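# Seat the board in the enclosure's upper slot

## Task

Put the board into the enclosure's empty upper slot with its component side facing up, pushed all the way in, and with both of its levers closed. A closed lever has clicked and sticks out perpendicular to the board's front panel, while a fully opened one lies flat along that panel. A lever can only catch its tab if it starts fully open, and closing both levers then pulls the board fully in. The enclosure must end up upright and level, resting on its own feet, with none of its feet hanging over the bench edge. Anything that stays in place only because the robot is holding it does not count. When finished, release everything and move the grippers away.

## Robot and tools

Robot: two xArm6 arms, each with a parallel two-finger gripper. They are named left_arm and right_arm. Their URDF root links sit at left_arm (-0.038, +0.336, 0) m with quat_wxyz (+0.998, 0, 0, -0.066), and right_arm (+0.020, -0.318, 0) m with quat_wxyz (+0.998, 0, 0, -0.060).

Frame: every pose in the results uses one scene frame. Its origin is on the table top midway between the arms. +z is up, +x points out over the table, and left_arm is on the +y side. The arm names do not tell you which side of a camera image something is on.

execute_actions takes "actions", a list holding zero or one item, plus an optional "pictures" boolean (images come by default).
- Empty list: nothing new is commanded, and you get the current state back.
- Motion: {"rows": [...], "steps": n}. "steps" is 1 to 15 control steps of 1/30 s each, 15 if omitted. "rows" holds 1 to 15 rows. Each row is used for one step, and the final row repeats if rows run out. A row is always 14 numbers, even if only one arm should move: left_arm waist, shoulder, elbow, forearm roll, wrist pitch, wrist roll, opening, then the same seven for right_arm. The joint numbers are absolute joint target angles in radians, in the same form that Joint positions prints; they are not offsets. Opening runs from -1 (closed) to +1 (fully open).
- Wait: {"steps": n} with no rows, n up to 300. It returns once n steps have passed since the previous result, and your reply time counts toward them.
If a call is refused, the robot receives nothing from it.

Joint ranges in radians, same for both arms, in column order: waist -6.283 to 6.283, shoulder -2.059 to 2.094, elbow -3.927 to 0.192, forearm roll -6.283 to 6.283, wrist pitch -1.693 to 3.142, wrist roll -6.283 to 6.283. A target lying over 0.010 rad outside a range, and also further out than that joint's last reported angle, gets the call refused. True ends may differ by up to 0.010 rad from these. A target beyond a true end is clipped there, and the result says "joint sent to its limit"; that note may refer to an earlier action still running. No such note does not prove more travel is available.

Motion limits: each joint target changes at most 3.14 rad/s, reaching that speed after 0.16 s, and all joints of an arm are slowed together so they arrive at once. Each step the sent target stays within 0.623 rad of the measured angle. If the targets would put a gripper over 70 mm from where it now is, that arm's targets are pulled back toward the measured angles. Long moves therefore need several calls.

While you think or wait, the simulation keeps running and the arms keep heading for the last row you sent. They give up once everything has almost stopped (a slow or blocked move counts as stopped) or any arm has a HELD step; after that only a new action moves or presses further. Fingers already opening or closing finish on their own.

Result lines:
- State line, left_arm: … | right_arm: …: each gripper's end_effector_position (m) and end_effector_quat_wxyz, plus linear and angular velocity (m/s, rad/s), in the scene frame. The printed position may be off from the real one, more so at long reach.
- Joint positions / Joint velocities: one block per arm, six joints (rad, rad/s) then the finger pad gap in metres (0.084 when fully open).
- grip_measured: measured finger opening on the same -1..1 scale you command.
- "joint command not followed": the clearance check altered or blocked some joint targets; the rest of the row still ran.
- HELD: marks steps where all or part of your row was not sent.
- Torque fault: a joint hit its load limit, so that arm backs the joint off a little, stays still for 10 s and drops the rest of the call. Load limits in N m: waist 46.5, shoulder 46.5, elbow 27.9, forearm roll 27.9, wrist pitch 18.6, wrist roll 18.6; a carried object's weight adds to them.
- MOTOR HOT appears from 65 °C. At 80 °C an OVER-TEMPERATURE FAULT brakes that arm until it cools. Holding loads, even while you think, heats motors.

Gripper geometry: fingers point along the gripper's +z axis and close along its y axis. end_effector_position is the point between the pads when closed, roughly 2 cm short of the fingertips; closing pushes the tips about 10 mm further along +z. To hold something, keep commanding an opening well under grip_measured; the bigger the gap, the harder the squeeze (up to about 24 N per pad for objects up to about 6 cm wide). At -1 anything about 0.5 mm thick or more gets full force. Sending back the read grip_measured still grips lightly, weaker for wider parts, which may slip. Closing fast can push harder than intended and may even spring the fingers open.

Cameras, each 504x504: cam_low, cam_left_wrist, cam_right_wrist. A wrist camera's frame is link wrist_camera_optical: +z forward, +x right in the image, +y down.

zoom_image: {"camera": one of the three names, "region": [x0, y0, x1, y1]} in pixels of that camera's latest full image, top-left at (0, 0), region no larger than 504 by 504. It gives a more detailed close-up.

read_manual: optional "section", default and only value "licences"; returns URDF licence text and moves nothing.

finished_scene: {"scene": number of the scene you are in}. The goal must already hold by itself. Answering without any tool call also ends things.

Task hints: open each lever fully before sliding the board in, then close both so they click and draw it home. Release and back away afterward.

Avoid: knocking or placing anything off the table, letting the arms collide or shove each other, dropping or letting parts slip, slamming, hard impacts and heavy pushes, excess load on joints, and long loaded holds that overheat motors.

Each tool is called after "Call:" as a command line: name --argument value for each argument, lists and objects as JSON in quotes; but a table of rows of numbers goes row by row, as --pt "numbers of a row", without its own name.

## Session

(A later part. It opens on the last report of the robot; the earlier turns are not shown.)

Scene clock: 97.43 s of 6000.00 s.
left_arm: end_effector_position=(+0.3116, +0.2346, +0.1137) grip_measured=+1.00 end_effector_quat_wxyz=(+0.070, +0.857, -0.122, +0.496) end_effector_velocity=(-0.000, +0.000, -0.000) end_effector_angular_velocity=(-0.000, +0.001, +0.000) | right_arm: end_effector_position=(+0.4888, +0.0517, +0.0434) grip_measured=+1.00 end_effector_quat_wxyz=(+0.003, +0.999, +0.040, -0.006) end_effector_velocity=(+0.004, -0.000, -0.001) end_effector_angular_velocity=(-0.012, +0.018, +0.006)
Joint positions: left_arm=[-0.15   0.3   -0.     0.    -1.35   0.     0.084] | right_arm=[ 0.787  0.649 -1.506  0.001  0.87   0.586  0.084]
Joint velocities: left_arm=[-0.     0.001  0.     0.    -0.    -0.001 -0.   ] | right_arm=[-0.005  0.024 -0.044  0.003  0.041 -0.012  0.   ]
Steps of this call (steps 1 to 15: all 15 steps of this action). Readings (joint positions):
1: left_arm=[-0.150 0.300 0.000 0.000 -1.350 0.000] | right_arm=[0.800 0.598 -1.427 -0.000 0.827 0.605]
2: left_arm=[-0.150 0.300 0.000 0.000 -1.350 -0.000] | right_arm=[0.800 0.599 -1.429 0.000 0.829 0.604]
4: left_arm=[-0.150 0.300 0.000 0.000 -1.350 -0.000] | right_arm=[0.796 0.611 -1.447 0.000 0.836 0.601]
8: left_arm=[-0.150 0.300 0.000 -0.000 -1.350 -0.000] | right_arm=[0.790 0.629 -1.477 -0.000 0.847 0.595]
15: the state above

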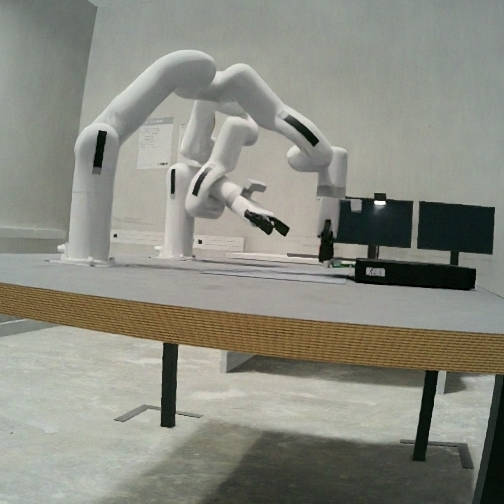

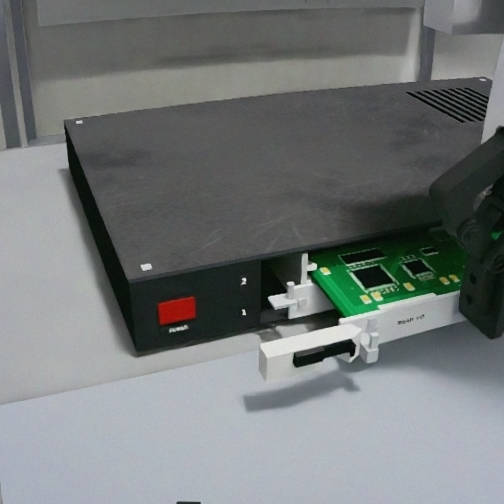

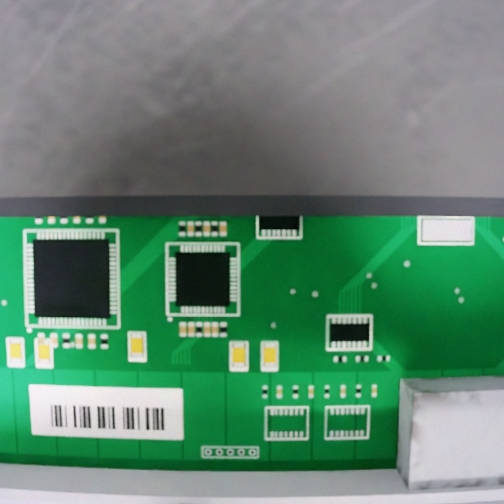

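Call:
execute_actions --actions '[{"rows":[[0,0,-1.2,0,0.5,-0.3,-1,0.79,0.628,-1.475,0,0.847,0.565,1]]}]' --pictures false

Call:
execute_actions --actions '[{"steps":30}]' --pictures false

Call:
execute_actions --actions '[{"rows":[[-0.069,0.88,-2.089,0,1.21,-0.3,-1,0.782,0.652,-1.516,0,0.864,0.557,1]]}]' --pictures false

Call:
execute_actions --actions '[{"steps":40}]'

Scene clock: 101.67 s of 6000.00 s.
left_arm: end_effector_position=(+0.4505, +0.2303, +0.1934) grip_measured=-1.00 end_effector_quat_wxyz=(+0.098, +0.828, -0.031, +0.551) end_effector_velocity=(+0.291, -0.002, +0.236) end_effector_angular_velocity=(-0.267, -0.189, +0.209) | right_arm: end_effector_position=(+0.4860, +0.0511, +0.0456) grip_measured=+1.00 end_effector_quat_wxyz=(-0.000, +0.999, +0.052, +0.000) end_effector_velocity=(-0.001, +0.000, -0.000) end_effector_angular_velocity=(-0.001, +0.001, +0.004)
Joint positions: left_arm=[-0.081  0.162 -0.348 -0.    -1.002 -0.138  0.   ] | right_arm=[ 0.79   0.628 -1.475 -0.     0.847  0.565  0.084]
Joint velocities: left_arm=[ 0.119 -0.24  -0.827  0.     0.827 -0.238  0.   ] | right_arm=[ 0.002 -0.002  0.003  0.    -0.001 -0.003 -0.   ]
Steps of this call (steps 1 to 30: the robot went on to your last target; steps 31 to 90: nothing new was sent; then 0.73 s passed at rest; steps 91 to 105: all 15 steps of this action). Readings (joint positions):
91: left_arm=[-0.150 0.300 -0.000 -0.000 -1.350 -0.000] | right_arm=[0.782 0.652 -1.516 -0.000 0.864 0.587]
92: left_arm=[-0.149 0.299 -0.002 0.000 -1.347 -0.002] | right_arm=[0.782 0.651 -1.514 -0.000 0.863 0.585]
94: left_arm=[-0.141 0.282 -0.034 0.000 -1.308 -0.020] | right_arm=[0.785 0.641 -1.498 -0.000 0.856 0.577]
98: left_arm=[-0.114 0.228 -0.157 -0.000 -1.194 -0.072] | right_arm=[0.790 0.630 -1.479 0.000 0.849 0.567]
105: the state above

Scene clock: 102.67 s of 6000.00 s.
left_arm: end_effector_position=(+0.5855, +0.2525, +0.3649) grip_measured=-1.00 end_effector_quat_wxyz=(+0.079, +0.925, +0.076, +0.363) end_effector_velocity=(-0.111, +0.022, -0.173) end_effector_angular_velocity=(+0.102, +0.913, +0.032) | right_arm: end_effector_position=(+0.4859, +0.0511, +0.0456) grip_measured=+1.00 end_effector_quat_wxyz=(+0.000, +0.999, +0.053, +0.000) end_effector_velocity=(+0.000, +0.000, +0.000) end_effector_angular_velocity=(+0.000, -0.001, +0.000)
Joint positions: left_arm=[-0.001  0.002 -1.187 -0.     0.424 -0.298  0.   ] | right_arm=[ 0.79   0.628 -1.475 -0.     0.847  0.565  0.084]
Joint velocities: left_arm=[ 0.011 -0.001 -0.107  0.     1.027 -0.029  0.   ] | right_arm=[ 0.    -0.    -0.001 -0.     0.    -0.    -0.   ]
Steps of this call (steps 1 to 30: the robot went on to your last target). Readings (joint positions):
1: left_arm=[-0.077 0.154 -0.375 -0.000 -0.974 -0.146] | right_arm=[0.790 0.628 -1.475 -0.000 0.847 0.565]
2: left_arm=[-0.073 0.147 -0.403 -0.000 -0.946 -0.153] | right_arm=[0.790 0.628 -1.475 -0.000 0.847 0.565]
4: left_arm=[-0.066 0.133 -0.459 -0.000 -0.890 -0.167] | right_arm=[0.790 0.628 -1.475 -0.000 0.847 0.565]
8: left_arm=[-0.054 0.108 -0.573 -0.000 -0.777 -0.192] | right_arm=[0.790 0.628 -1.475 -0.000 0.847 0.565]
30: the state above

Scene clock: 103.17 s of 6000.00 s.
left_arm: end_effector_position=(+0.6231, +0.2192, +0.2223) grip_measured=-1.00 end_effector_quat_wxyz=(+0.034, +0.987, +0.062, +0.142) end_effector_velocity=(+0.073, -0.067, -0.341) end_effector_angular_velocity=(+0.157, +0.889, -0.078) | right_arm: end_effector_position=(+0.4947, +0.0520, +0.0457) grip_measured=+1.00 end_effector_quat_wxyz=(+0.000, +0.999, +0.053, -0.000) end_effector_velocity=(+0.001, +0.002, +0.001) end_effector_angular_velocity=(+0.002, -0.003, +0.002)
Joint positions: left_arm=[-0.043  0.48  -1.676  0.     0.903 -0.3    0.   ] | right_arm=[ 0.782  0.652 -1.516  0.     0.864  0.557  0.084]
Joint velocities: left_arm=[-0.079  1.227 -1.256 -0.     0.932 -0.001  0.   ] | right_arm=[ 0.001  0.001 -0.005  0.    -0.    -0.002 -0.   ]
Steps of this call (steps 1 to 15: all 15 steps of this action). Readings (joint positions):
1: left_arm=[-0.001 0.002 -1.190 -0.000 0.451 -0.299] | right_arm=[0.790 0.628 -1.475 0.000 0.847 0.565]
2: left_arm=[-0.001 0.004 -1.194 0.000 0.471 -0.299] | right_arm=[0.790 0.629 -1.477 0.000 0.848 0.564]
4: left_arm=[-0.006 0.039 -1.237 0.000 0.517 -0.299] | right_arm=[0.787 0.639 -1.493 0.000 0.855 0.561]
8: left_arm=[-0.023 0.204 -1.395 0.000 0.672 -0.299] | right_arm=[0.782 0.650 -1.512 -0.000 0.862 0.558]
15: the state above

Scene clock: 104.50 s of 6000.00 s.
left_arm: end_effector_position=(+0.6253, +0.2008, +0.1068) grip_measured=-1.00 end_effector_quat_wxyz=(-0.000, +0.999, +0.049, -0.000) end_effector_velocity=(+0.000, -0.000, +0.000) end_effector_angular_velocity=(-0.000, -0.001, -0.001) | right_arm: end_effector_position=(+0.4948, +0.0520, +0.0457) grip_measured=+1.00 end_effector_quat_wxyz=(+0.000, +0.999, +0.053, +0.000) end_effector_velocity=(-0.001, +0.000, +0.000) end_effector_angular_velocity=(-0.000, +0.001, +0.000)
Joint positions: left_arm=[-0.069  0.88  -2.089  0.     1.21  -0.3    0.   ] | right_arm=[ 0.782  0.652 -1.516  0.     0.864  0.557  0.084]
Joint velocities: left_arm=[-0.    -0.     0.    -0.    -0.001  0.001  0.   ] | right_arm=[ 0.001 -0.001  0.     0.     0.001  0.001 -0.   ]
Steps of this call (steps 1 to 30: the robot went on to your last target; steps 31 to 40: nothing new was sent). Readings (joint positions):
1: left_arm=[-0.045 0.521 -1.718 0.000 0.934 -0.300] | right_arm=[0.782 0.652 -1.516 0.000 0.864 0.557]
2: left_arm=[-0.048 0.562 -1.759 0.000 0.965 -0.300] | right_arm=[0.782 0.652 -1.516 0.000 0.864 0.557]
4: left_arm=[-0.053 0.642 -1.842 0.000 1.027 -0.300] | right_arm=[0.782 0.652 -1.516 0.000 0.864 0.557]
8: left_arm=[-0.064 0.796 -2.000 -0.000 1.144 -0.300] | right_arm=[0.782 0.652 -1.516 0.000 0.864 0.557]
40: the state above
All arms were judged still, so your last target was given up. Only a new action makes them travel on or press farther. Fingers that are still opening or closing keep moving.

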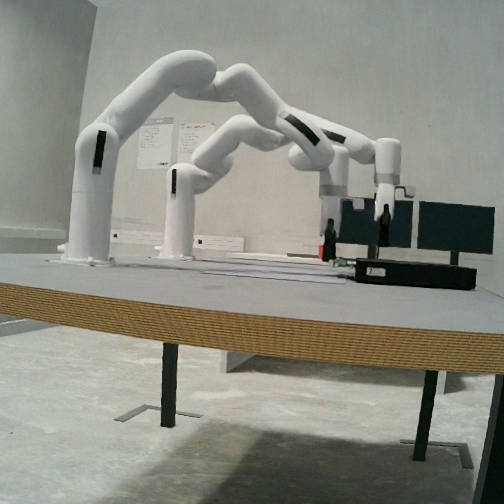

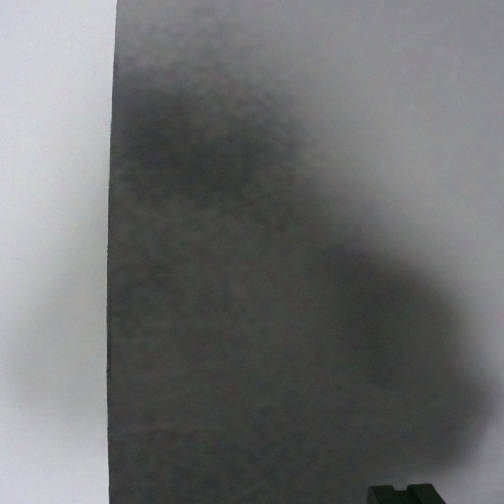

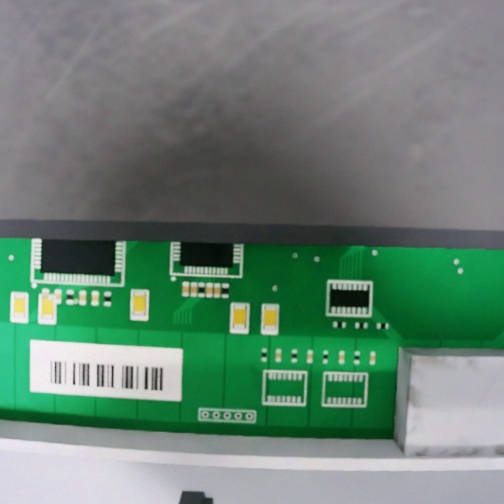

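Call:
execute_actions --actions '[{"rows":[[0,0.85,-2.089,0,1.24,-0.3,-1,0.772,0.683,-1.569,0,0.886,0.572,1]]}]' --pictures false

Call:
execute_actions --actions '[{"rows":[[0,0.85,-2.089,0,1.24,-0.3,-1,0.761,0.717,-1.627,0,0.91,0.561,1]]}]' --pictures false

Call:
execute_actions --actions '[{"rows":[[0,0.85,-2.089,0,1.24,-0.3,-1,0.75,0.753,-1.689,0,0.936,0.55,1]]}]'

Scene clock: 107.50 s of 6000.00 s.
left_arm: end_effector_position=(+0.6295, +0.2464, +0.1237) grip_measured=-1.00 end_effector_quat_wxyz=(-0.000, +0.997, +0.083, -0.001) end_effector_velocity=(+0.002, +0.004, +0.005) end_effector_angular_velocity=(-0.001, -0.005, +0.008) | right_arm: end_effector_position=(+0.5059, +0.0529, +0.0457) grip_measured=+1.00 end_effector_quat_wxyz=(+0.000, +0.999, +0.040, -0.000) end_effector_velocity=(+0.003, -0.000, +0.001) end_effector_angular_velocity=(+0.002, -0.003, -0.006)
Joint positions: left_arm=[-0.001  0.851 -2.088 -0.     1.24  -0.3    0.   ] | right_arm=[ 0.772  0.683 -1.569 -0.     0.886  0.572  0.084]
Joint velocities: left_arm=[ 0.007 -0.004 -0.005  0.     0.004 -0.001  0.   ] | right_arm=[-0.003  0.002 -0.006  0.     0.001  0.003 -0.   ]
Steps of this call (steps 1 to 75: nothing new was sent; steps 76 to 90: all 15 steps of this action). Readings (joint positions):
76: left_arm=[-0.069 0.880 -2.089 -0.000 1.210 -0.300] | right_arm=[0.782 0.652 -1.516 0.000 0.864 0.557]
77: left_arm=[-0.067 0.879 -2.089 -0.000 1.211 -0.300] | right_arm=[0.782 0.653 -1.518 0.000 0.866 0.558]
79: left_arm=[-0.047 0.870 -2.087 -0.000 1.223 -0.300] | right_arm=[0.778 0.665 -1.539 0.000 0.874 0.564]
83: left_arm=[-0.003 0.851 -2.092 0.000 1.236 -0.300] | right_arm=[0.773 0.680 -1.563 0.000 0.884 0.570]
90: the state above

Scene clock: 108.00 s of 6000.00 s.
left_arm: end_effector_position=(+0.6300, +0.2472, +0.1247) grip_measured=-1.00 end_effector_quat_wxyz=(-0.000, +0.996, +0.084, -0.001) end_effector_velocity=(-0.000, -0.000, +0.000) end_effector_angular_velocity=(-0.000, -0.000, -0.001) | right_arm: end_effector_position=(+0.5179, +0.0535, +0.0458) grip_measured=+1.00 end_effector_quat_wxyz=(+0.000, +0.999, +0.040, -0.000) end_effector_velocity=(+0.000, -0.000, -0.000) end_effector_angular_velocity=(-0.001, +0.002, +0.000)
Joint positions: left_arm=[-0.     0.85  -2.089 -0.     1.24  -0.3    0.   ] | right_arm=[ 0.761  0.717 -1.627 -0.     0.91   0.561  0.084]
Joint velocities: left_arm=[-0.001 -0.001  0.    -0.     0.     0.     0.   ] | right_arm=[-0.001  0.002 -0.004 -0.     0.004 -0.001  0.   ]
Steps of this call (steps 1 to 15: all 15 steps of this action). Readings (joint positions):
1: left_arm=[-0.001 0.851 -2.088 -0.000 1.240 -0.300] | right_arm=[0.772 0.683 -1.569 -0.000 0.886 0.572]
2: left_arm=[-0.001 0.851 -2.089 -0.000 1.240 -0.300] | right_arm=[0.772 0.684 -1.571 -0.000 0.887 0.571]
4: left_arm=[-0.001 0.850 -2.089 -0.000 1.240 -0.300] | right_arm=[0.768 0.697 -1.593 0.000 0.897 0.567]
8: left_arm=[-0.000 0.850 -2.089 -0.000 1.240 -0.300] | right_arm=[0.762 0.713 -1.621 0.000 0.907 0.562]
15: the state above

Scene clock: 108.50 s of 6000.00 s.
left_arm: end_effector_position=(+0.6300, +0.2472, +0.1247) grip_measured=-1.00 end_effector_quat_wxyz=(-0.000, +0.996, +0.084, -0.000) end_effector_velocity=(-0.000, -0.000, -0.000) end_effector_angular_velocity=(+0.000, +0.001, -0.000) | right_arm: end_effector_position=(+0.5300, +0.0539, +0.0458) grip_measured=+1.00 end_effector_quat_wxyz=(+0.000, +0.999, +0.040, -0.000) end_effector_velocity=(+0.001, +0.001, +0.001) end_effector_angular_velocity=(+0.001, -0.001, +0.002)
Joint positions: left_arm=[-0.     0.85  -2.089 -0.     1.24  -0.3    0.   ] | right_arm=[ 0.75   0.753 -1.688 -0.     0.936  0.55   0.084]
Joint velocities: left_arm=[-0.     0.    -0.     0.     0.001 -0.     0.   ] | right_arm=[-0.     0.003 -0.006  0.     0.002 -0.002 -0.   ]
Steps of this call (steps 1 to 15: all 15 steps of this action). Readings (joint positions):
1: left_arm=[-0.000 0.850 -2.089 -0.000 1.240 -0.300] | right_arm=[0.761 0.717 -1.627 -0.000 0.910 0.561]
2: left_arm=[-0.000 0.850 -2.089 -0.000 1.240 -0.300] | right_arm=[0.761 0.718 -1.629 0.000 0.912 0.560]
4: left_arm=[-0.000 0.850 -2.089 -0.000 1.240 -0.300] | right_arm=[0.757 0.732 -1.652 0.000 0.921 0.556]
8: left_arm=[-0.000 0.850 -2.089 -0.000 1.240 -0.300] | right_arm=[0.751 0.749 -1.682 -0.000 0.932 0.551]
15: the state above

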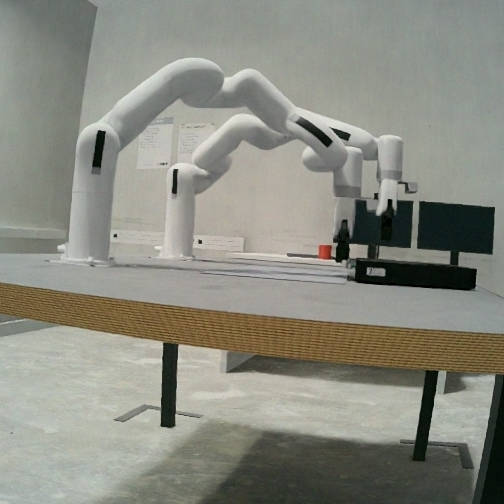

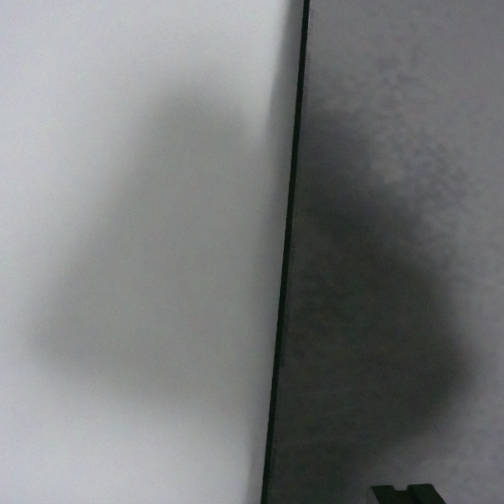

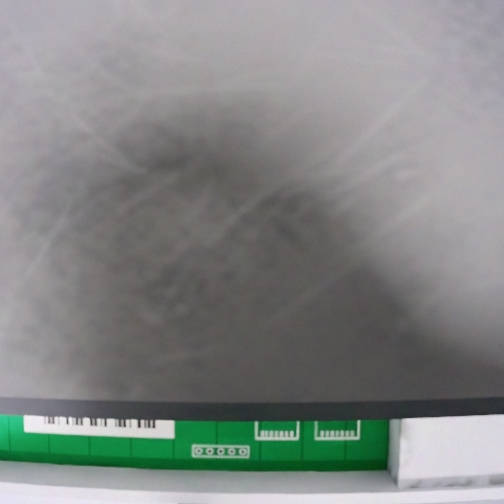

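Call:
execute_actions --actions '[{"rows":[[-0.021,0.43,-1.364,0,0.934,1.34,-0.5,0.7455,0.769,-1.716,0,0.947,0.5455,1]]}]' --pictures false

Call:
execute_actions --actions '[{"steps":20}]'

Scene clock: 112.10 s of 6000.00 s.
left_arm: end_effector_position=(+0.5361, +0.2485, +0.1161) grip_measured=-0.52 end_effector_quat_wxyz=(-0.001, +0.934, -0.357, +0.004) end_effector_velocity=(-0.180, +0.018, -0.105) end_effector_angular_velocity=(+0.049, +0.189, -2.647) | right_arm: end_effector_position=(+0.5351, +0.0541, +0.0456) grip_measured=+1.00 end_effector_quat_wxyz=(+0.000, +0.999, +0.040, -0.000) end_effector_velocity=(+0.001, -0.000, +0.000) end_effector_angular_velocity=(+0.001, +0.000, -0.002)
Joint positions: left_arm=[-0.019  0.469 -1.44   0.     0.963  0.58   0.021] | right_arm=[ 0.746  0.769 -1.716  0.     0.947  0.546  0.084]
Joint velocities: left_arm=[-0.017 -0.323  0.771  0.    -0.254  2.63   0.   ] | right_arm=[-0.001  0.    -0.002  0.001  0.001 -0.001 -0.   ]
Steps of this call (steps 1 to 15: the robot went on to your last target; steps 16 to 90: nothing new was sent; then 0.10 s passed at rest; steps 91 to 105: all 15 steps of this action). Readings (joint positions):
91: left_arm=[-0.000 0.850 -2.089 -0.000 1.240 -0.300] | right_arm=[0.750 0.753 -1.689 0.000 0.936 0.550]
92: left_arm=[-0.000 0.848 -2.086 0.000 1.238 -0.297] | right_arm=[0.750 0.754 -1.691 0.000 0.937 0.550]
94: left_arm=[-0.001 0.824 -2.045 0.000 1.218 -0.256] | right_arm=[0.748 0.760 -1.702 0.000 0.941 0.548]
98: left_arm=[-0.010 0.649 -1.782 -0.000 1.093 0.009] | right_arm=[0.746 0.767 -1.713 0.000 0.946 0.546]
105: the state above

Scene clock: 112.77 s of 6000.00 s.
left_arm: end_effector_position=(+0.5202, +0.2498, +0.1105) grip_measured=-0.52 end_effector_quat_wxyz=(-0.000, +0.734, -0.679, +0.000) end_effector_velocity=(-0.000, +0.000, -0.000) end_effector_angular_velocity=(+0.000, +0.001, -0.009) | right_arm: end_effector_position=(+0.5352, +0.0541, +0.0456) grip_measured=+1.00 end_effector_quat_wxyz=(+0.000, +0.999, +0.040, -0.000) end_effector_velocity=(-0.000, +0.000, +0.000) end_effector_angular_velocity=(-0.001, -0.000, +0.001)
Joint positions: left_arm=[-0.021  0.43  -1.364 -0.     0.934  1.339  0.021] | right_arm=[ 0.746  0.769 -1.716  0.     0.947  0.545  0.084]
Joint velocities: left_arm=[ 0.001 -0.     0.002  0.    -0.001  0.01   0.   ] | right_arm=[ 0.    -0.     0.    -0.001  0.     0.     0.   ]
Steps of this call (steps 1 to 20: the robot went on to your last target). Readings (joint positions):
1: left_arm=[-0.020 0.459 -1.417 0.000 0.955 0.668] | right_arm=[0.746 0.769 -1.716 0.000 0.947 0.546]
2: left_arm=[-0.020 0.451 -1.401 0.000 0.949 0.756] | right_arm=[0.746 0.769 -1.716 0.000 0.947 0.546]
4: left_arm=[-0.020 0.441 -1.383 0.000 0.941 0.932] | right_arm=[0.746 0.769 -1.716 0.000 0.947 0.546]
8: left_arm=[-0.021 0.432 -1.369 -0.000 0.935 1.221] | right_arm=[0.746 0.769 -1.716 0.000 0.947 0.545]
20: the state above

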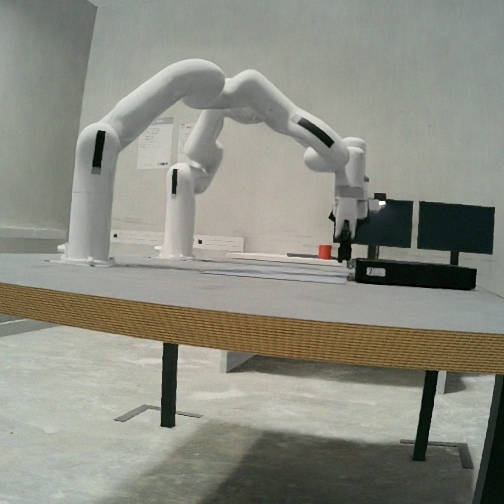

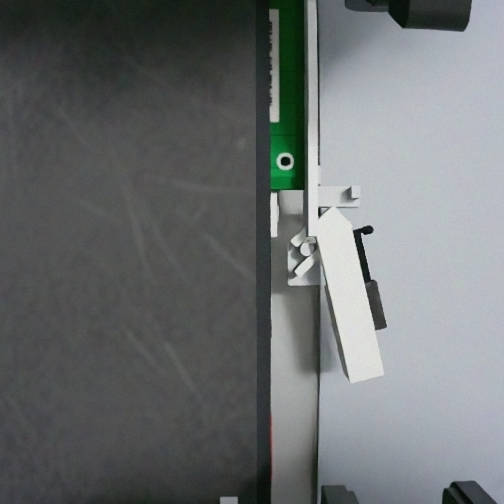

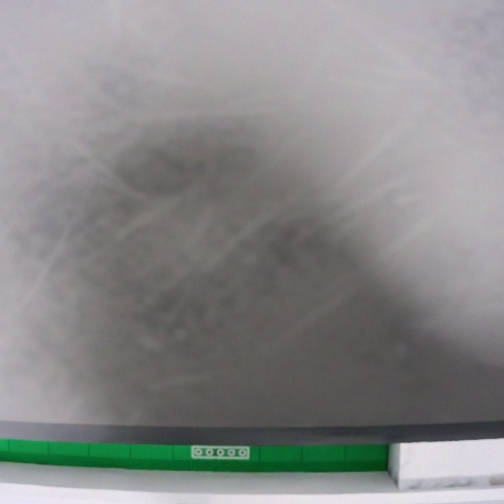

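Call:
execute_actions --actions '[{"rows":[[-0.021,0.43,-1.364,0,0.934,1.34,-0.2,0.742,0.782,-1.738,0,0.956,0.542,1]]}]' --pictures false

Call:
execute_actions --actions '[{"rows":[[-0.021,0.43,-1.364,0,0.934,1.34,-0.2,0.75,0.6,-1.65,0,1.05,0.55,-0.2]]}]' --pictures false

Call:
execute_actions --actions '[{"rows":[[-0.021,0.43,-1.364,0,0.934,1.34,-0.2,0.411,0.443,-1.384,0,0.941,-1.36,-0.2]]}]' --pictures false

Call:
execute_actions --actions '[{"steps":30}]'

Scene clock: 119.30 s of 6000.00 s.
left_arm: end_effector_position=(+0.5201, +0.2498, +0.1105) grip_measured=-0.22 end_effector_quat_wxyz=(+0.000, +0.734, -0.679, +0.000) end_effector_velocity=(+0.000, -0.000, -0.000) end_effector_angular_velocity=(-0.000, +0.000, +0.001) | right_arm: end_effector_position=(+0.5392, +0.0543, +0.0454) grip_measured=+1.00 end_effector_quat_wxyz=(+0.000, +0.999, +0.040, -0.000) end_effector_velocity=(+0.000, +0.001, +0.000) end_effector_angular_velocity=(+0.001, -0.002, +0.003)
Joint positions: left_arm=[-0.021  0.43  -1.364 -0.     0.934  1.34   0.035] | right_arm=[ 0.742  0.782 -1.738  0.     0.956  0.542  0.084]
Joint velocities: left_arm=[-0.     0.001 -0.    -0.    -0.    -0.001  0.   ] | right_arm=[ 0.001  0.001 -0.002  0.    -0.001 -0.002  0.   ]
Steps of this call (steps 1 to 15: the robot went on to your last target; steps 16 to 90: nothing new was sent; then 3.03 s passed at rest; steps 91 to 105: all 15 steps of this action). Readings (joint positions):
91: left_arm=[-0.021 0.430 -1.364 -0.000 0.934 1.340] | right_arm=[0.745 0.769 -1.716 -0.000 0.947 0.545]
92: left_arm=[-0.021 0.430 -1.364 0.000 0.934 1.340] | right_arm=[0.745 0.770 -1.718 0.000 0.948 0.545]
94: left_arm=[-0.021 0.430 -1.364 0.000 0.934 1.340] | right_arm=[0.744 0.775 -1.726 0.000 0.952 0.544]
98: left_arm=[-0.021 0.430 -1.364 -0.000 0.934 1.340] | right_arm=[0.743 0.781 -1.736 0.000 0.955 0.542]
105: the state above

Scene clock: 119.80 s of 6000.00 s.
left_arm: end_effector_position=(+0.5201, +0.2498, +0.1105) grip_measured=-0.22 end_effector_quat_wxyz=(+0.000, +0.734, -0.679, +0.000) end_effector_velocity=(-0.000, +0.000, +0.000) end_effector_angular_velocity=(+0.000, +0.001, +0.000) | right_arm: end_effector_position=(+0.5172, +0.0443, +0.1137) grip_measured=-0.21 end_effector_quat_wxyz=(+0.002, +0.999, +0.040, -0.002) end_effector_velocity=(-0.006, -0.003, -0.003) end_effector_angular_velocity=(-0.012, +0.016, -0.001)
Joint positions: left_arm=[-0.021  0.43  -1.364  0.     0.934  1.34   0.035] | right_arm=[ 0.75   0.604 -1.648 -0.     1.05   0.55   0.035]
Joint velocities: left_arm=[ 0.    -0.    -0.     0.     0.001  0.     0.   ] | right_arm=[ 0.001 -0.005  0.013  0.     0.013  0.002 -0.   ]
Steps of this call (steps 1 to 15: all 15 steps of this action). Readings (joint positions):
1: left_arm=[-0.021 0.430 -1.364 0.000 0.934 1.340] | right_arm=[0.742 0.782 -1.738 0.000 0.956 0.542]
2: left_arm=[-0.021 0.430 -1.364 0.000 0.934 1.340] | right_arm=[0.742 0.780 -1.736 -0.000 0.957 0.542]
4: left_arm=[-0.021 0.430 -1.364 -0.000 0.934 1.340] | right_arm=[0.743 0.747 -1.712 -0.000 0.978 0.544]
8: left_arm=[-0.021 0.430 -1.364 0.000 0.934 1.340] | right_arm=[0.749 0.627 -1.672 -0.000 1.031 0.549]
15: the state above

Scene clock: 120.30 s of 6000.00 s.
left_arm: end_effector_position=(+0.5201, +0.2498, +0.1105) grip_measured=-0.22 end_effector_quat_wxyz=(+0.000, +0.734, -0.679, +0.000) end_effector_velocity=(-0.001, +0.000, -0.000) end_effector_angular_velocity=(+0.000, +0.002, +0.002) | right_arm: end_effector_position=(+0.5589, -0.0896, +0.1125) grip_measured=-0.22 end_effector_quat_wxyz=(+0.000, +0.978, +0.207, -0.000) end_effector_velocity=(+0.048, -0.302, -0.008) end_effector_angular_velocity=(+0.000, +0.000, +1.504)
Joint positions: left_arm=[-0.021  0.43  -1.364  0.     0.934  1.34   0.035] | right_arm=[ 0.521  0.495 -1.471 -0.     0.976 -0.015  0.035]
Joint velocities: left_arm=[-0.    -0.     0.    -0.     0.002 -0.002  0.   ] | right_arm=[-0.507 -0.239  0.398 -0.001 -0.159 -2.01   0.   ]
Steps of this call (steps 1 to 15: all 15 steps of this action). Readings (joint positions):
1: left_arm=[-0.021 0.430 -1.364 0.000 0.934 1.340] | right_arm=[0.750 0.603 -1.648 -0.000 1.050 0.550]
2: left_arm=[-0.021 0.430 -1.364 0.000 0.934 1.340] | right_arm=[0.749 0.602 -1.647 0.000 1.049 0.547]
4: left_arm=[-0.021 0.430 -1.364 0.000 0.934 1.340] | right_arm=[0.731 0.592 -1.632 0.000 1.040 0.506]
8: left_arm=[-0.021 0.430 -1.364 -0.000 0.934 1.340] | right_arm=[0.644 0.554 -1.568 -0.000 1.015 0.351]
15: the state above

Scene clock: 121.30 s of 6000.00 s.
left_arm: end_effector_position=(+0.5201, +0.2498, +0.1105) grip_measured=-0.22 end_effector_quat_wxyz=(+0.000, +0.734, -0.679, +0.000) end_effector_velocity=(-0.001, +0.000, -0.000) end_effector_angular_velocity=(+0.001, +0.003, -0.001) | right_arm: end_effector_position=(+0.5649, -0.1548, +0.1105) grip_measured=-0.22 end_effector_quat_wxyz=(+0.000, +0.678, +0.735, +0.000) end_effector_velocity=(+0.000, -0.001, +0.001) end_effector_angular_velocity=(+0.001, -0.002, +0.003)
Joint positions: left_arm=[-0.021  0.43  -1.364  0.     0.934  1.34   0.035] | right_arm=[ 0.411  0.443 -1.384  0.     0.941 -1.36   0.035]
Joint velocities: left_arm=[-0.     0.    -0.     0.     0.003  0.001 -0.   ] | right_arm=[-0.001 -0.001 -0.     0.    -0.001 -0.004  0.   ]
Steps of this call (steps 1 to 30: the robot went on to your last target). Readings (joint positions):
1: left_arm=[-0.021 0.430 -1.364 -0.000 0.934 1.340] | right_arm=[0.504 0.487 -1.458 -0.000 0.971 -0.085]
2: left_arm=[-0.021 0.430 -1.364 0.000 0.934 1.340] | right_arm=[0.488 0.480 -1.445 -0.000 0.966 -0.162]
4: left_arm=[-0.021 0.430 -1.364 -0.000 0.934 1.340] | right_arm=[0.459 0.466 -1.422 -0.000 0.957 -0.332]
8: left_arm=[-0.021 0.430 -1.364 0.000 0.934 1.340] | right_arm=[0.423 0.449 -1.394 -0.000 0.945 -0.685]
30: the state above

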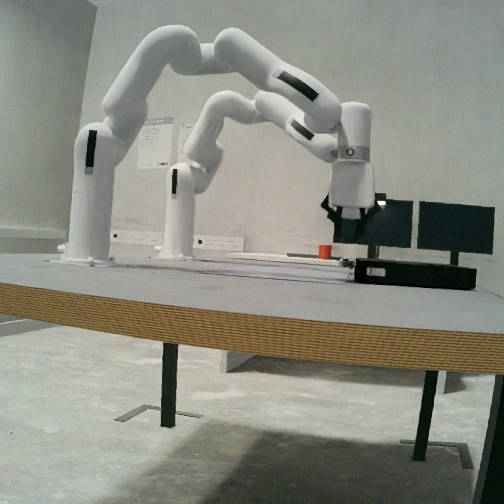

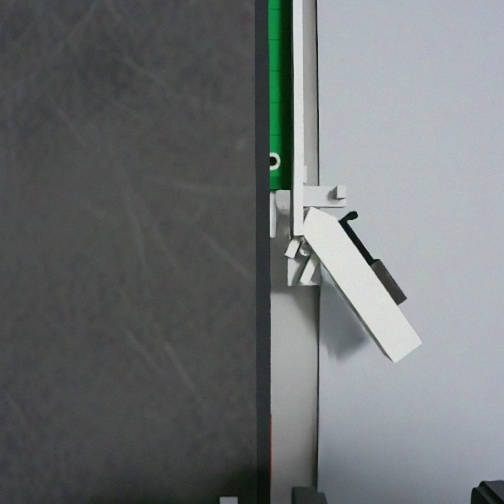

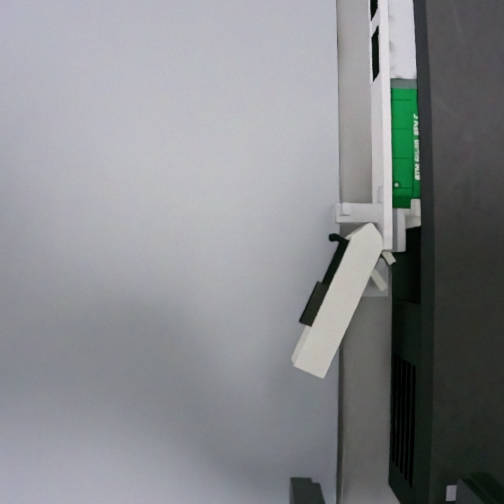

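Call:
execute_actions --actions '[{"rows":[[-0.048,0.43,-1.364,0,0.934,-0.26,-1,0.432,0.42,-1.345,0,0.925,0.232,-1]]}]' --pictures false

Call:
execute_actions --actions '[{"steps":12}]' --pictures false

Call:
execute_actions --actions '[{"rows":[[-0.048,0.531,-1.33,0,0.799,-0.26,-1,0.432,0.518,-1.308,0,0.79,0.232,-1]]}]' --pictures false

Call:
execute_actions --actions '[{"rows":[[-0.087,0.522,-1.315,0,0.793,-0.299,-1,0.473,0.494,-1.268,0,0.774,0.273,-1]]}]'

Call:
execute_actions --actions '[{"rows":[[-0.107,0.533,-1.333,0,0.8,-0.319,-1,0.495,0.501,-1.28,0,0.779,0.295,-1]]}]' --pictures false

Call:
execute_actions --actions '[{"rows":[[-0.127,0.545,-1.351,0,0.806,-0.339,-1,0.516,0.509,-1.293,0,0.784,0.316,-1]]}]'

Scene clock: 131.83 s of 6000.00 s.
left_arm: end_effector_position=(+0.5177, +0.2353, +0.1105) grip_measured=-1.00 end_effector_quat_wxyz=(+0.000, +0.959, -0.282, +0.000) end_effector_velocity=(-0.001, -0.005, -0.000) end_effector_angular_velocity=(+0.000, +0.001, +2.620) | right_arm: end_effector_position=(+0.5544, -0.1461, +0.1093) grip_measured=-1.00 end_effector_quat_wxyz=(-0.000, +0.935, +0.354, -0.000) end_effector_velocity=(-0.003, +0.002, -0.000) end_effector_angular_velocity=(+0.001, -0.003, -2.624)
Joint positions: left_arm=[-0.047  0.43  -1.364 -0.     0.934  0.393  0.   ] | right_arm=[ 0.431  0.421 -1.347  0.     0.926 -0.413  0.   ]
Joint velocities: left_arm=[-0.009  0.     0.     0.     0.001 -2.628  0.   ] | right_arm=[ 0.005 -0.011  0.018  0.    -0.01   2.628  0.   ]
Steps of this call (steps 1 to 15: the robot went on to your last target; steps 16 to 90: nothing new was sent; then 7.03 s passed at rest; steps 91 to 105: all 15 steps of this action). Readings (joint positions):
91: left_arm=[-0.021 0.430 -1.364 0.000 0.934 1.340] | right_arm=[0.411 0.443 -1.384 -0.000 0.941 -1.360]
92: left_arm=[-0.021 0.430 -1.364 0.000 0.934 1.337] | right_arm=[0.411 0.443 -1.384 -0.000 0.941 -1.357]
94: left_arm=[-0.023 0.430 -1.364 0.000 0.934 1.296] | right_arm=[0.412 0.442 -1.381 -0.000 0.940 -1.316]
98: left_arm=[-0.034 0.430 -1.364 0.000 0.934 1.020] | right_arm=[0.421 0.432 -1.365 -0.000 0.933 -1.040]
105: the state above

Scene clock: 132.23 s of 6000.00 s.
left_arm: end_effector_position=(+0.5176, +0.2348, +0.1105) grip_measured=-1.00 end_effector_quat_wxyz=(+0.000, +0.999, +0.034, -0.000) end_effector_velocity=(+0.000, -0.000, +0.001) end_effector_angular_velocity=(-0.000, -0.001, +0.159) | right_arm: end_effector_position=(+0.5540, -0.1458, +0.1092) grip_measured=-1.00 end_effector_quat_wxyz=(+0.000, +0.999, +0.046, -0.000) end_effector_velocity=(+0.000, +0.000, -0.000) end_effector_angular_velocity=(+0.000, +0.001, -0.153)
Joint positions: left_arm=[-0.048  0.43  -1.364  0.     0.934 -0.247  0.   ] | right_arm=[ 0.432  0.42  -1.345 -0.     0.925  0.22   0.   ]
Joint velocities: left_arm=[-0.001 -0.001 -0.    -0.    -0.    -0.159  0.   ] | right_arm=[-0.     0.001 -0.001  0.     0.001  0.153  0.   ]
Steps of this call (steps 1 to 12: the robot went on to your last target). Readings (joint positions):
1: left_arm=[-0.047 0.430 -1.364 -0.000 0.934 0.305] | right_arm=[0.431 0.421 -1.346 0.000 0.925 -0.325]
2: left_arm=[-0.047 0.430 -1.364 0.000 0.934 0.217] | right_arm=[0.432 0.420 -1.346 -0.000 0.925 -0.237]
4: left_arm=[-0.048 0.430 -1.364 0.000 0.934 0.045] | right_arm=[0.432 0.420 -1.345 -0.000 0.925 -0.066]
8: left_arm=[-0.048 0.430 -1.364 -0.000 0.934 -0.189] | right_arm=[0.432 0.420 -1.345 0.000 0.925 0.164]
12: the state above

Scene clock: 132.73 s of 6000.00 s.
left_arm: end_effector_position=(+0.5200, +0.2344, +0.0526) grip_measured=-1.00 end_effector_quat_wxyz=(+0.000, +0.999, +0.040, +0.002) end_effector_velocity=(-0.004, +0.001, -0.009) end_effector_angular_velocity=(+0.002, +0.010, +0.001) | right_arm: end_effector_position=(+0.5555, -0.1453, +0.0523) grip_measured=-1.00 end_effector_quat_wxyz=(-0.001, +0.999, +0.040, +0.002) end_effector_velocity=(-0.004, -0.001, -0.008) end_effector_angular_velocity=(-0.003, +0.008, -0.000)
Joint positions: left_arm=[-0.048  0.529 -1.333 -0.     0.8   -0.26   0.   ] | right_arm=[ 0.432  0.516 -1.31  -0.     0.791  0.232  0.   ]
Joint velocities: left_arm=[-0.     0.008  0.012 -0.    -0.011 -0.001  0.   ] | right_arm=[ 0.001  0.008  0.011 -0.    -0.01   0.001  0.   ]
Steps of this call (steps 1 to 15: all 15 steps of this action). Readings (joint positions):
1: left_arm=[-0.048 0.430 -1.364 0.000 0.934 -0.251] | right_arm=[0.432 0.420 -1.345 -0.000 0.925 0.224]
2: left_arm=[-0.048 0.431 -1.364 -0.000 0.931 -0.254] | right_arm=[0.432 0.421 -1.345 -0.000 0.922 0.226]
4: left_arm=[-0.048 0.454 -1.361 -0.000 0.893 -0.257] | right_arm=[0.432 0.443 -1.341 -0.000 0.884 0.229]
8: left_arm=[-0.048 0.522 -1.327 0.000 0.821 -0.259] | right_arm=[0.432 0.510 -1.306 0.000 0.812 0.231]
15: the state above

Scene clock: 133.23 s of 6000.00 s.
left_arm: end_effector_position=(+0.5114, +0.2140, +0.0504) grip_measured=-1.00 end_effector_quat_wxyz=(+0.000, +0.999, +0.040, +0.000) end_effector_velocity=(-0.001, -0.001, -0.001) end_effector_angular_velocity=(+0.000, +0.001, +0.002) | right_arm: end_effector_position=(+0.5391, -0.1271, +0.0500) grip_measured=-1.00 end_effector_quat_wxyz=(-0.000, +0.999, +0.040, +0.000) end_effector_velocity=(-0.001, +0.000, -0.001) end_effector_angular_velocity=(-0.001, +0.001, +0.001)
Joint positions: left_arm=[-0.086  0.522 -1.315  0.     0.793 -0.299  0.   ] | right_arm=[ 0.473  0.494 -1.269  0.     0.774  0.273  0.   ]
Joint velocities: left_arm=[-0.002  0.     0.001 -0.    -0.    -0.004  0.   ] | right_arm=[ 0.002 -0.001  0.003 -0.001 -0.001  0.001  0.   ]
Steps of this call (steps 1 to 15: all 15 steps of this action). Readings (joint positions):
1: left_arm=[-0.048 0.529 -1.332 -0.000 0.799 -0.260] | right_arm=[0.432 0.516 -1.310 -0.000 0.790 0.232]
2: left_arm=[-0.050 0.529 -1.330 0.000 0.799 -0.263] | right_arm=[0.434 0.515 -1.307 -0.000 0.789 0.235]
4: left_arm=[-0.064 0.526 -1.324 0.000 0.796 -0.278] | right_arm=[0.449 0.506 -1.291 -0.000 0.783 0.251]
8: left_arm=[-0.084 0.523 -1.316 0.000 0.794 -0.295] | right_arm=[0.470 0.496 -1.272 -0.000 0.776 0.268]
15: the state above

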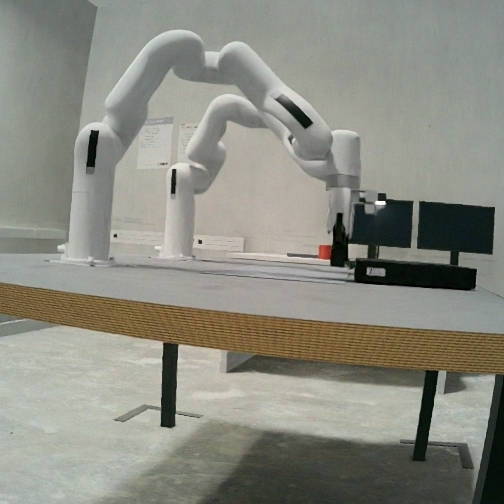

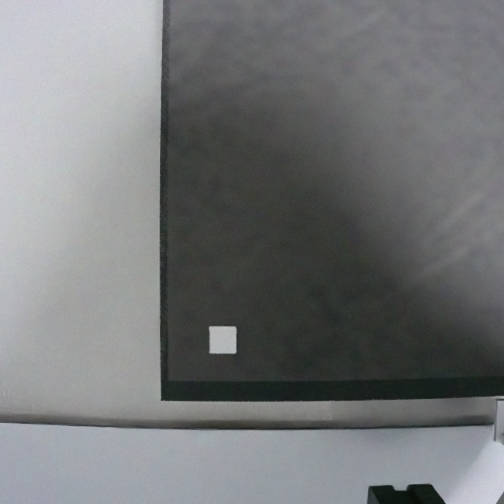

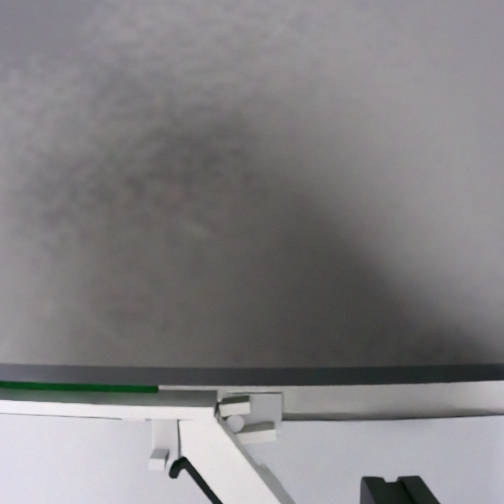

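Scene clock: 133.73 s of 6000.00 s.
left_arm: end_effector_position=(+0.5121, +0.2025, +0.0502) grip_measured=-1.00 end_effector_quat_wxyz=(-0.000, +0.999, +0.040, -0.000) end_effector_velocity=(-0.000, -0.001, -0.000) end_effector_angular_velocity=(-0.000, +0.000, +0.000) | right_arm: end_effector_position=(+0.5368, -0.1153, +0.0499) grip_measured=-1.00 end_effector_quat_wxyz=(+0.000, +0.999, +0.040, -0.000) end_effector_velocity=(+0.001, +0.002, +0.001) end_effector_angular_velocity=(+0.002, -0.004, +0.000)
Joint positions: left_arm=[-0.106  0.533 -1.333  0.     0.8   -0.319  0.   ] | right_arm=[ 0.494  0.501 -1.28  -0.     0.779  0.295  0.   ]
Joint velocities: left_arm=[-0.002  0.001 -0.001 -0.     0.001 -0.002  0.   ] | right_arm=[ 0.003 -0.001 -0.002  0.    -0.001  0.003  0.   ]
Steps of this call (steps 1 to 15: all 15 steps of this action). Readings (joint positions):
1: left_arm=[-0.086 0.522 -1.315 0.000 0.793 -0.299] | right_arm=[0.473 0.494 -1.268 0.000 0.774 0.273]
2: left_arm=[-0.088 0.523 -1.317 0.000 0.794 -0.301] | right_arm=[0.474 0.495 -1.269 0.000 0.774 0.275]
4: left_arm=[-0.096 0.527 -1.324 0.000 0.796 -0.309] | right_arm=[0.482 0.497 -1.274 -0.000 0.777 0.284]
8: left_arm=[-0.105 0.532 -1.331 0.000 0.799 -0.317] | right_arm=[0.493 0.500 -1.279 -0.000 0.779 0.293]
15: the state above

Scene clock: 134.23 s of 6000.00 s.
left_arm: end_effector_position=(+0.5131, +0.1909, +0.0498) grip_measured=-1.00 end_effector_quat_wxyz=(-0.000, +0.999, +0.041, -0.000) end_effector_velocity=(+0.000, -0.001, +0.000) end_effector_angular_velocity=(-0.000, -0.001, +0.001) | right_arm: end_effector_position=(+0.5350, -0.1024, +0.0503) grip_measured=-1.00 end_effector_quat_wxyz=(-0.000, +0.999, +0.040, +0.000) end_effector_velocity=(-0.001, -0.001, -0.001) end_effector_angular_velocity=(-0.001, +0.003, -0.003)
Joint positions: left_arm=[-0.125  0.545 -1.351  0.     0.807 -0.339  0.   ] | right_arm=[ 0.516  0.509 -1.293  0.     0.784  0.316  0.   ]
Joint velocities: left_arm=[-0.001  0.    -0.001  0.    -0.    -0.002  0.   ] | right_arm=[-0.001  0.     0.001  0.     0.001  0.002  0.   ]
Steps of this call (steps 1 to 15: all 15 steps of this action). Readings (joint positions):
1: left_arm=[-0.106 0.533 -1.333 0.000 0.800 -0.319] | right_arm=[0.494 0.501 -1.280 -0.000 0.779 0.295]
2: left_arm=[-0.107 0.534 -1.334 0.000 0.801 -0.321] | right_arm=[0.495 0.502 -1.281 -0.000 0.780 0.297]
4: left_arm=[-0.114 0.539 -1.341 0.001 0.804 -0.329] | right_arm=[0.502 0.505 -1.285 -0.001 0.782 0.305]
8: left_arm=[-0.125 0.544 -1.349 0.000 0.805 -0.337] | right_arm=[0.516 0.508 -1.292 0.001 0.783 0.314]
15: the state above

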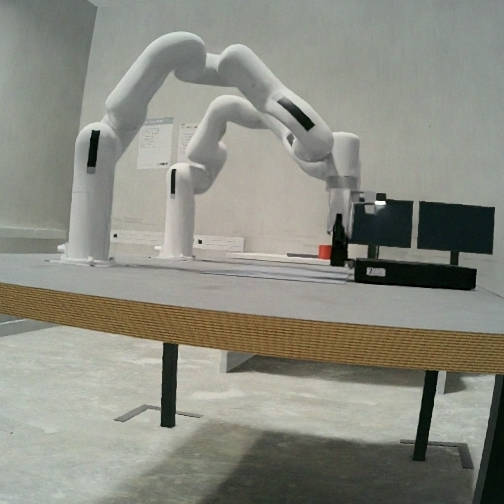

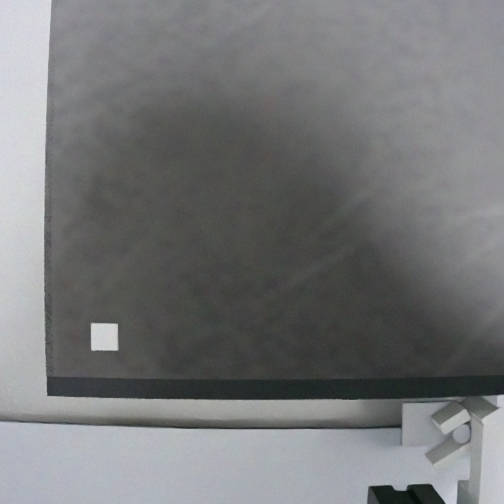

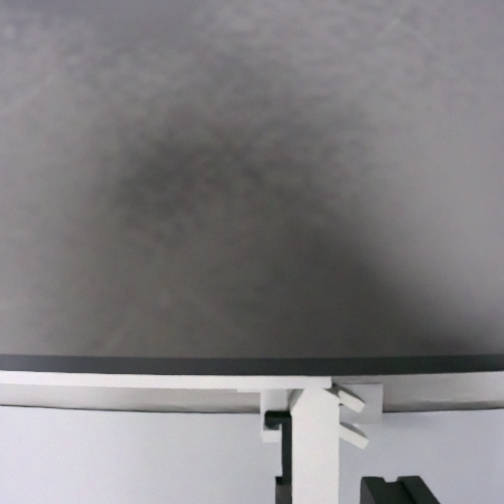

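Call:
execute_actions --actions '[{"rows":[[-0.136,0.549,-1.358,0,0.809,-0.348,-1,0.52,0.51,-1.295,0,0.785,0.32,-1]]}]' --pictures false

Call:
execute_actions --actions '[{"rows":[[-0.1,0.3,-1.2,0,0.9,0.2,-1,0.48,0.3,-1.2,0,0.9,0.32,-1]]}]'

Scene clock: 136.73 s of 6000.00 s.
left_arm: end_effector_position=(+0.5133, +0.1887, +0.0495) grip_measured=-1.00 end_effector_quat_wxyz=(-0.000, +0.999, +0.043, -0.001) end_effector_velocity=(+0.001, -0.001, -0.001) end_effector_angular_velocity=(-0.002, -0.003, +0.002) | right_arm: end_effector_position=(+0.5348, -0.1019, +0.0500) grip_measured=-1.00 end_effector_quat_wxyz=(+0.000, +0.999, +0.039, -0.000) end_effector_velocity=(+0.001, +0.002, +0.001) end_effector_angular_velocity=(+0.002, -0.004, +0.003)
Joint positions: left_arm=[-0.129  0.549 -1.357  0.     0.811 -0.348  0.   ] | right_arm=[ 0.518  0.51  -1.295 -0.001  0.785  0.32   0.   ]
Joint velocities: left_arm=[-0.     0.003 -0.002 -0.002 -0.004 -0.001  0.   ] | right_arm=[ 0.003  0.    -0.003  0.001 -0.002 -0.001  0.   ]
Steps of this call (steps 1 to 15: the robot went on to your last target; steps 16 to 60: nothing new was sent; steps 61 to 75: all 15 steps of this action). Readings (joint positions):
61: left_arm=[-0.127 0.545 -1.351 0.000 0.806 -0.339] | right_arm=[0.516 0.509 -1.293 -0.000 0.784 0.316]
62: left_arm=[-0.127 0.545 -1.352 0.000 0.806 -0.340] | right_arm=[0.516 0.509 -1.293 -0.000 0.784 0.316]
64: left_arm=[-0.129 0.547 -1.354 0.001 0.808 -0.343] | right_arm=[0.517 0.510 -1.294 -0.001 0.785 0.318]
68: left_arm=[-0.129 0.548 -1.356 0.001 0.811 -0.347] | right_arm=[0.517 0.510 -1.294 -0.001 0.785 0.320]
75: the state above

Scene clock: 137.23 s of 6000.00 s.
left_arm: end_effector_position=(+0.4772, +0.2128, +0.1187) grip_measured=-1.00 end_effector_quat_wxyz=(+0.000, +0.978, -0.208, +0.001) end_effector_velocity=(-0.040, +0.019, -0.020) end_effector_angular_velocity=(+0.028, +0.095, -0.179) | right_arm: end_effector_position=(+0.5130, -0.1317, +0.1171) grip_measured=-1.00 end_effector_quat_wxyz=(+0.000, +1.000, +0.021, -0.002) end_effector_velocity=(-0.006, -0.008, +0.000) end_effector_angular_velocity=(-0.008, +0.015, -0.007)
Joint positions: left_arm=[-0.102  0.305 -1.205 -0.001  0.897  0.185  0.   ] | right_arm=[ 0.481  0.304 -1.199  0.     0.899  0.32   0.   ]
Joint velocities: left_arm=[ 0.016 -0.038  0.094  0.006  0.043  0.191  0.   ] | right_arm=[-0.01  -0.014  0.015 -0.003  0.015 -0.001  0.   ]
Steps of this call (steps 1 to 15: all 15 steps of this action). Readings (joint positions):
1: left_arm=[-0.129 0.549 -1.357 0.000 0.811 -0.348] | right_arm=[0.518 0.510 -1.295 -0.001 0.785 0.320]
2: left_arm=[-0.129 0.548 -1.356 -0.000 0.810 -0.345] | right_arm=[0.517 0.508 -1.293 -0.001 0.787 0.320]
4: left_arm=[-0.128 0.532 -1.343 -0.002 0.812 -0.304] | right_arm=[0.514 0.474 -1.271 0.001 0.809 0.320]
8: left_arm=[-0.120 0.413 -1.274 -0.003 0.853 -0.053] | right_arm=[0.490 0.339 -1.224 0.001 0.874 0.320]
15: the state above

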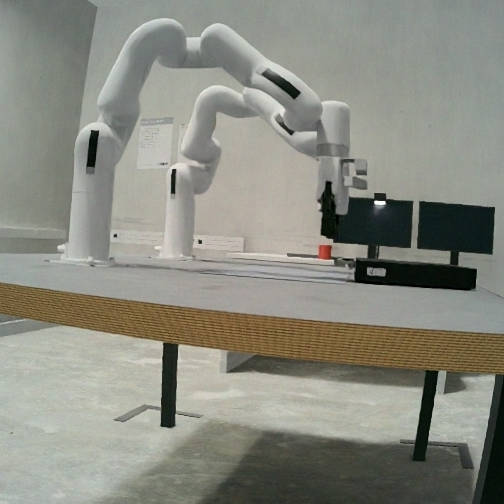

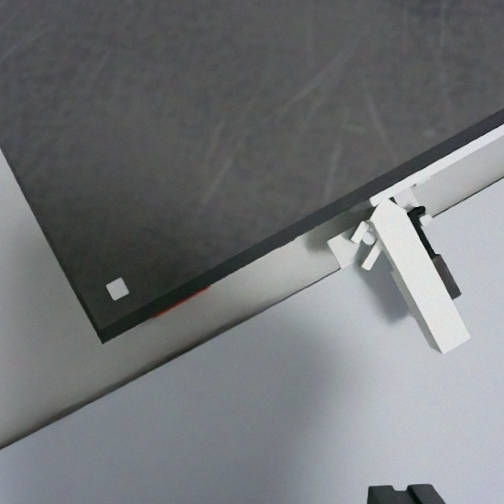

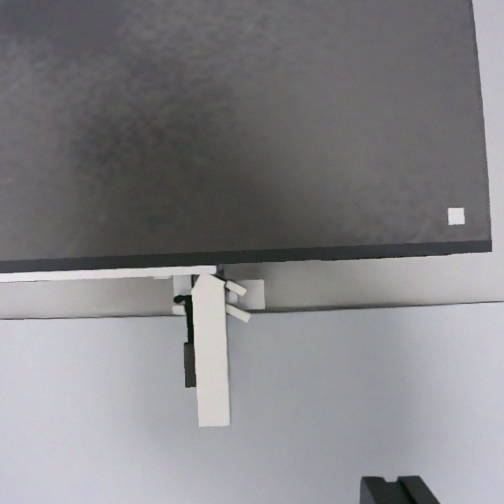

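Call:
execute_actions --actions '[{"rows":[[0,-0.1,-0.9,0,0.9,0.2,-1,0.3,-0.1,-0.9,0,0.9,0.32,-1]]}]' --pictures false

Call:
finished_scene --scene 1

Scene clock: 139.53 s of 6000.00 s.
left_arm: end_effector_position=(+0.4166, +0.2741, +0.1918) grip_measured=-1.00 end_effector_quat_wxyz=(-0.002, +0.985, -0.167, +0.049) end_effector_velocity=(-0.042, +0.022, +0.005) end_effector_angular_velocity=(-0.000, +0.000, +0.037) | right_arm: end_effector_position=(+0.4723, -0.2316, +0.1911) grip_measured=-1.00 end_effector_quat_wxyz=(-0.012, +0.997, -0.065, +0.047) end_effector_velocity=(-0.046, -0.065, +0.034) end_effector_angular_velocity=(+0.011, -0.059, -0.118)
Joint positions: left_arm=[-0.003 -0.087 -0.911  0.     0.9    0.2    0.   ] | right_arm=[ 0.309 -0.08  -0.917 -0.     0.9    0.32   0.   ]
Joint velocities: left_arm=[ 0.036 -0.154  0.153 -0.     0.001 -0.001  0.   ] | right_arm=[-0.119 -0.275  0.216  0.    -0.001 -0.002  0.   ]
Steps of this call (steps 1 to 30: the robot went on to your last target; steps 31 to 54: nothing new was sent; steps 55 to 69: all 15 steps of this action). Readings (joint positions):
55: left_arm=[-0.100 0.300 -1.200 -0.000 0.900 0.200] | right_arm=[0.480 0.300 -1.200 -0.000 0.900 0.320]
56: left_arm=[-0.100 0.298 -1.198 -0.000 0.900 0.200] | right_arm=[0.479 0.298 -1.198 0.000 0.900 0.320]
58: left_arm=[-0.091 0.262 -1.166 -0.000 0.900 0.200] | right_arm=[0.464 0.262 -1.167 0.000 0.900 0.320]
62: left_arm=[-0.047 0.089 -1.045 0.000 0.900 0.200] | right_arm=[0.395 0.113 -1.062 -0.000 0.900 0.320]
69: the state above

The scene is finished: the task was done.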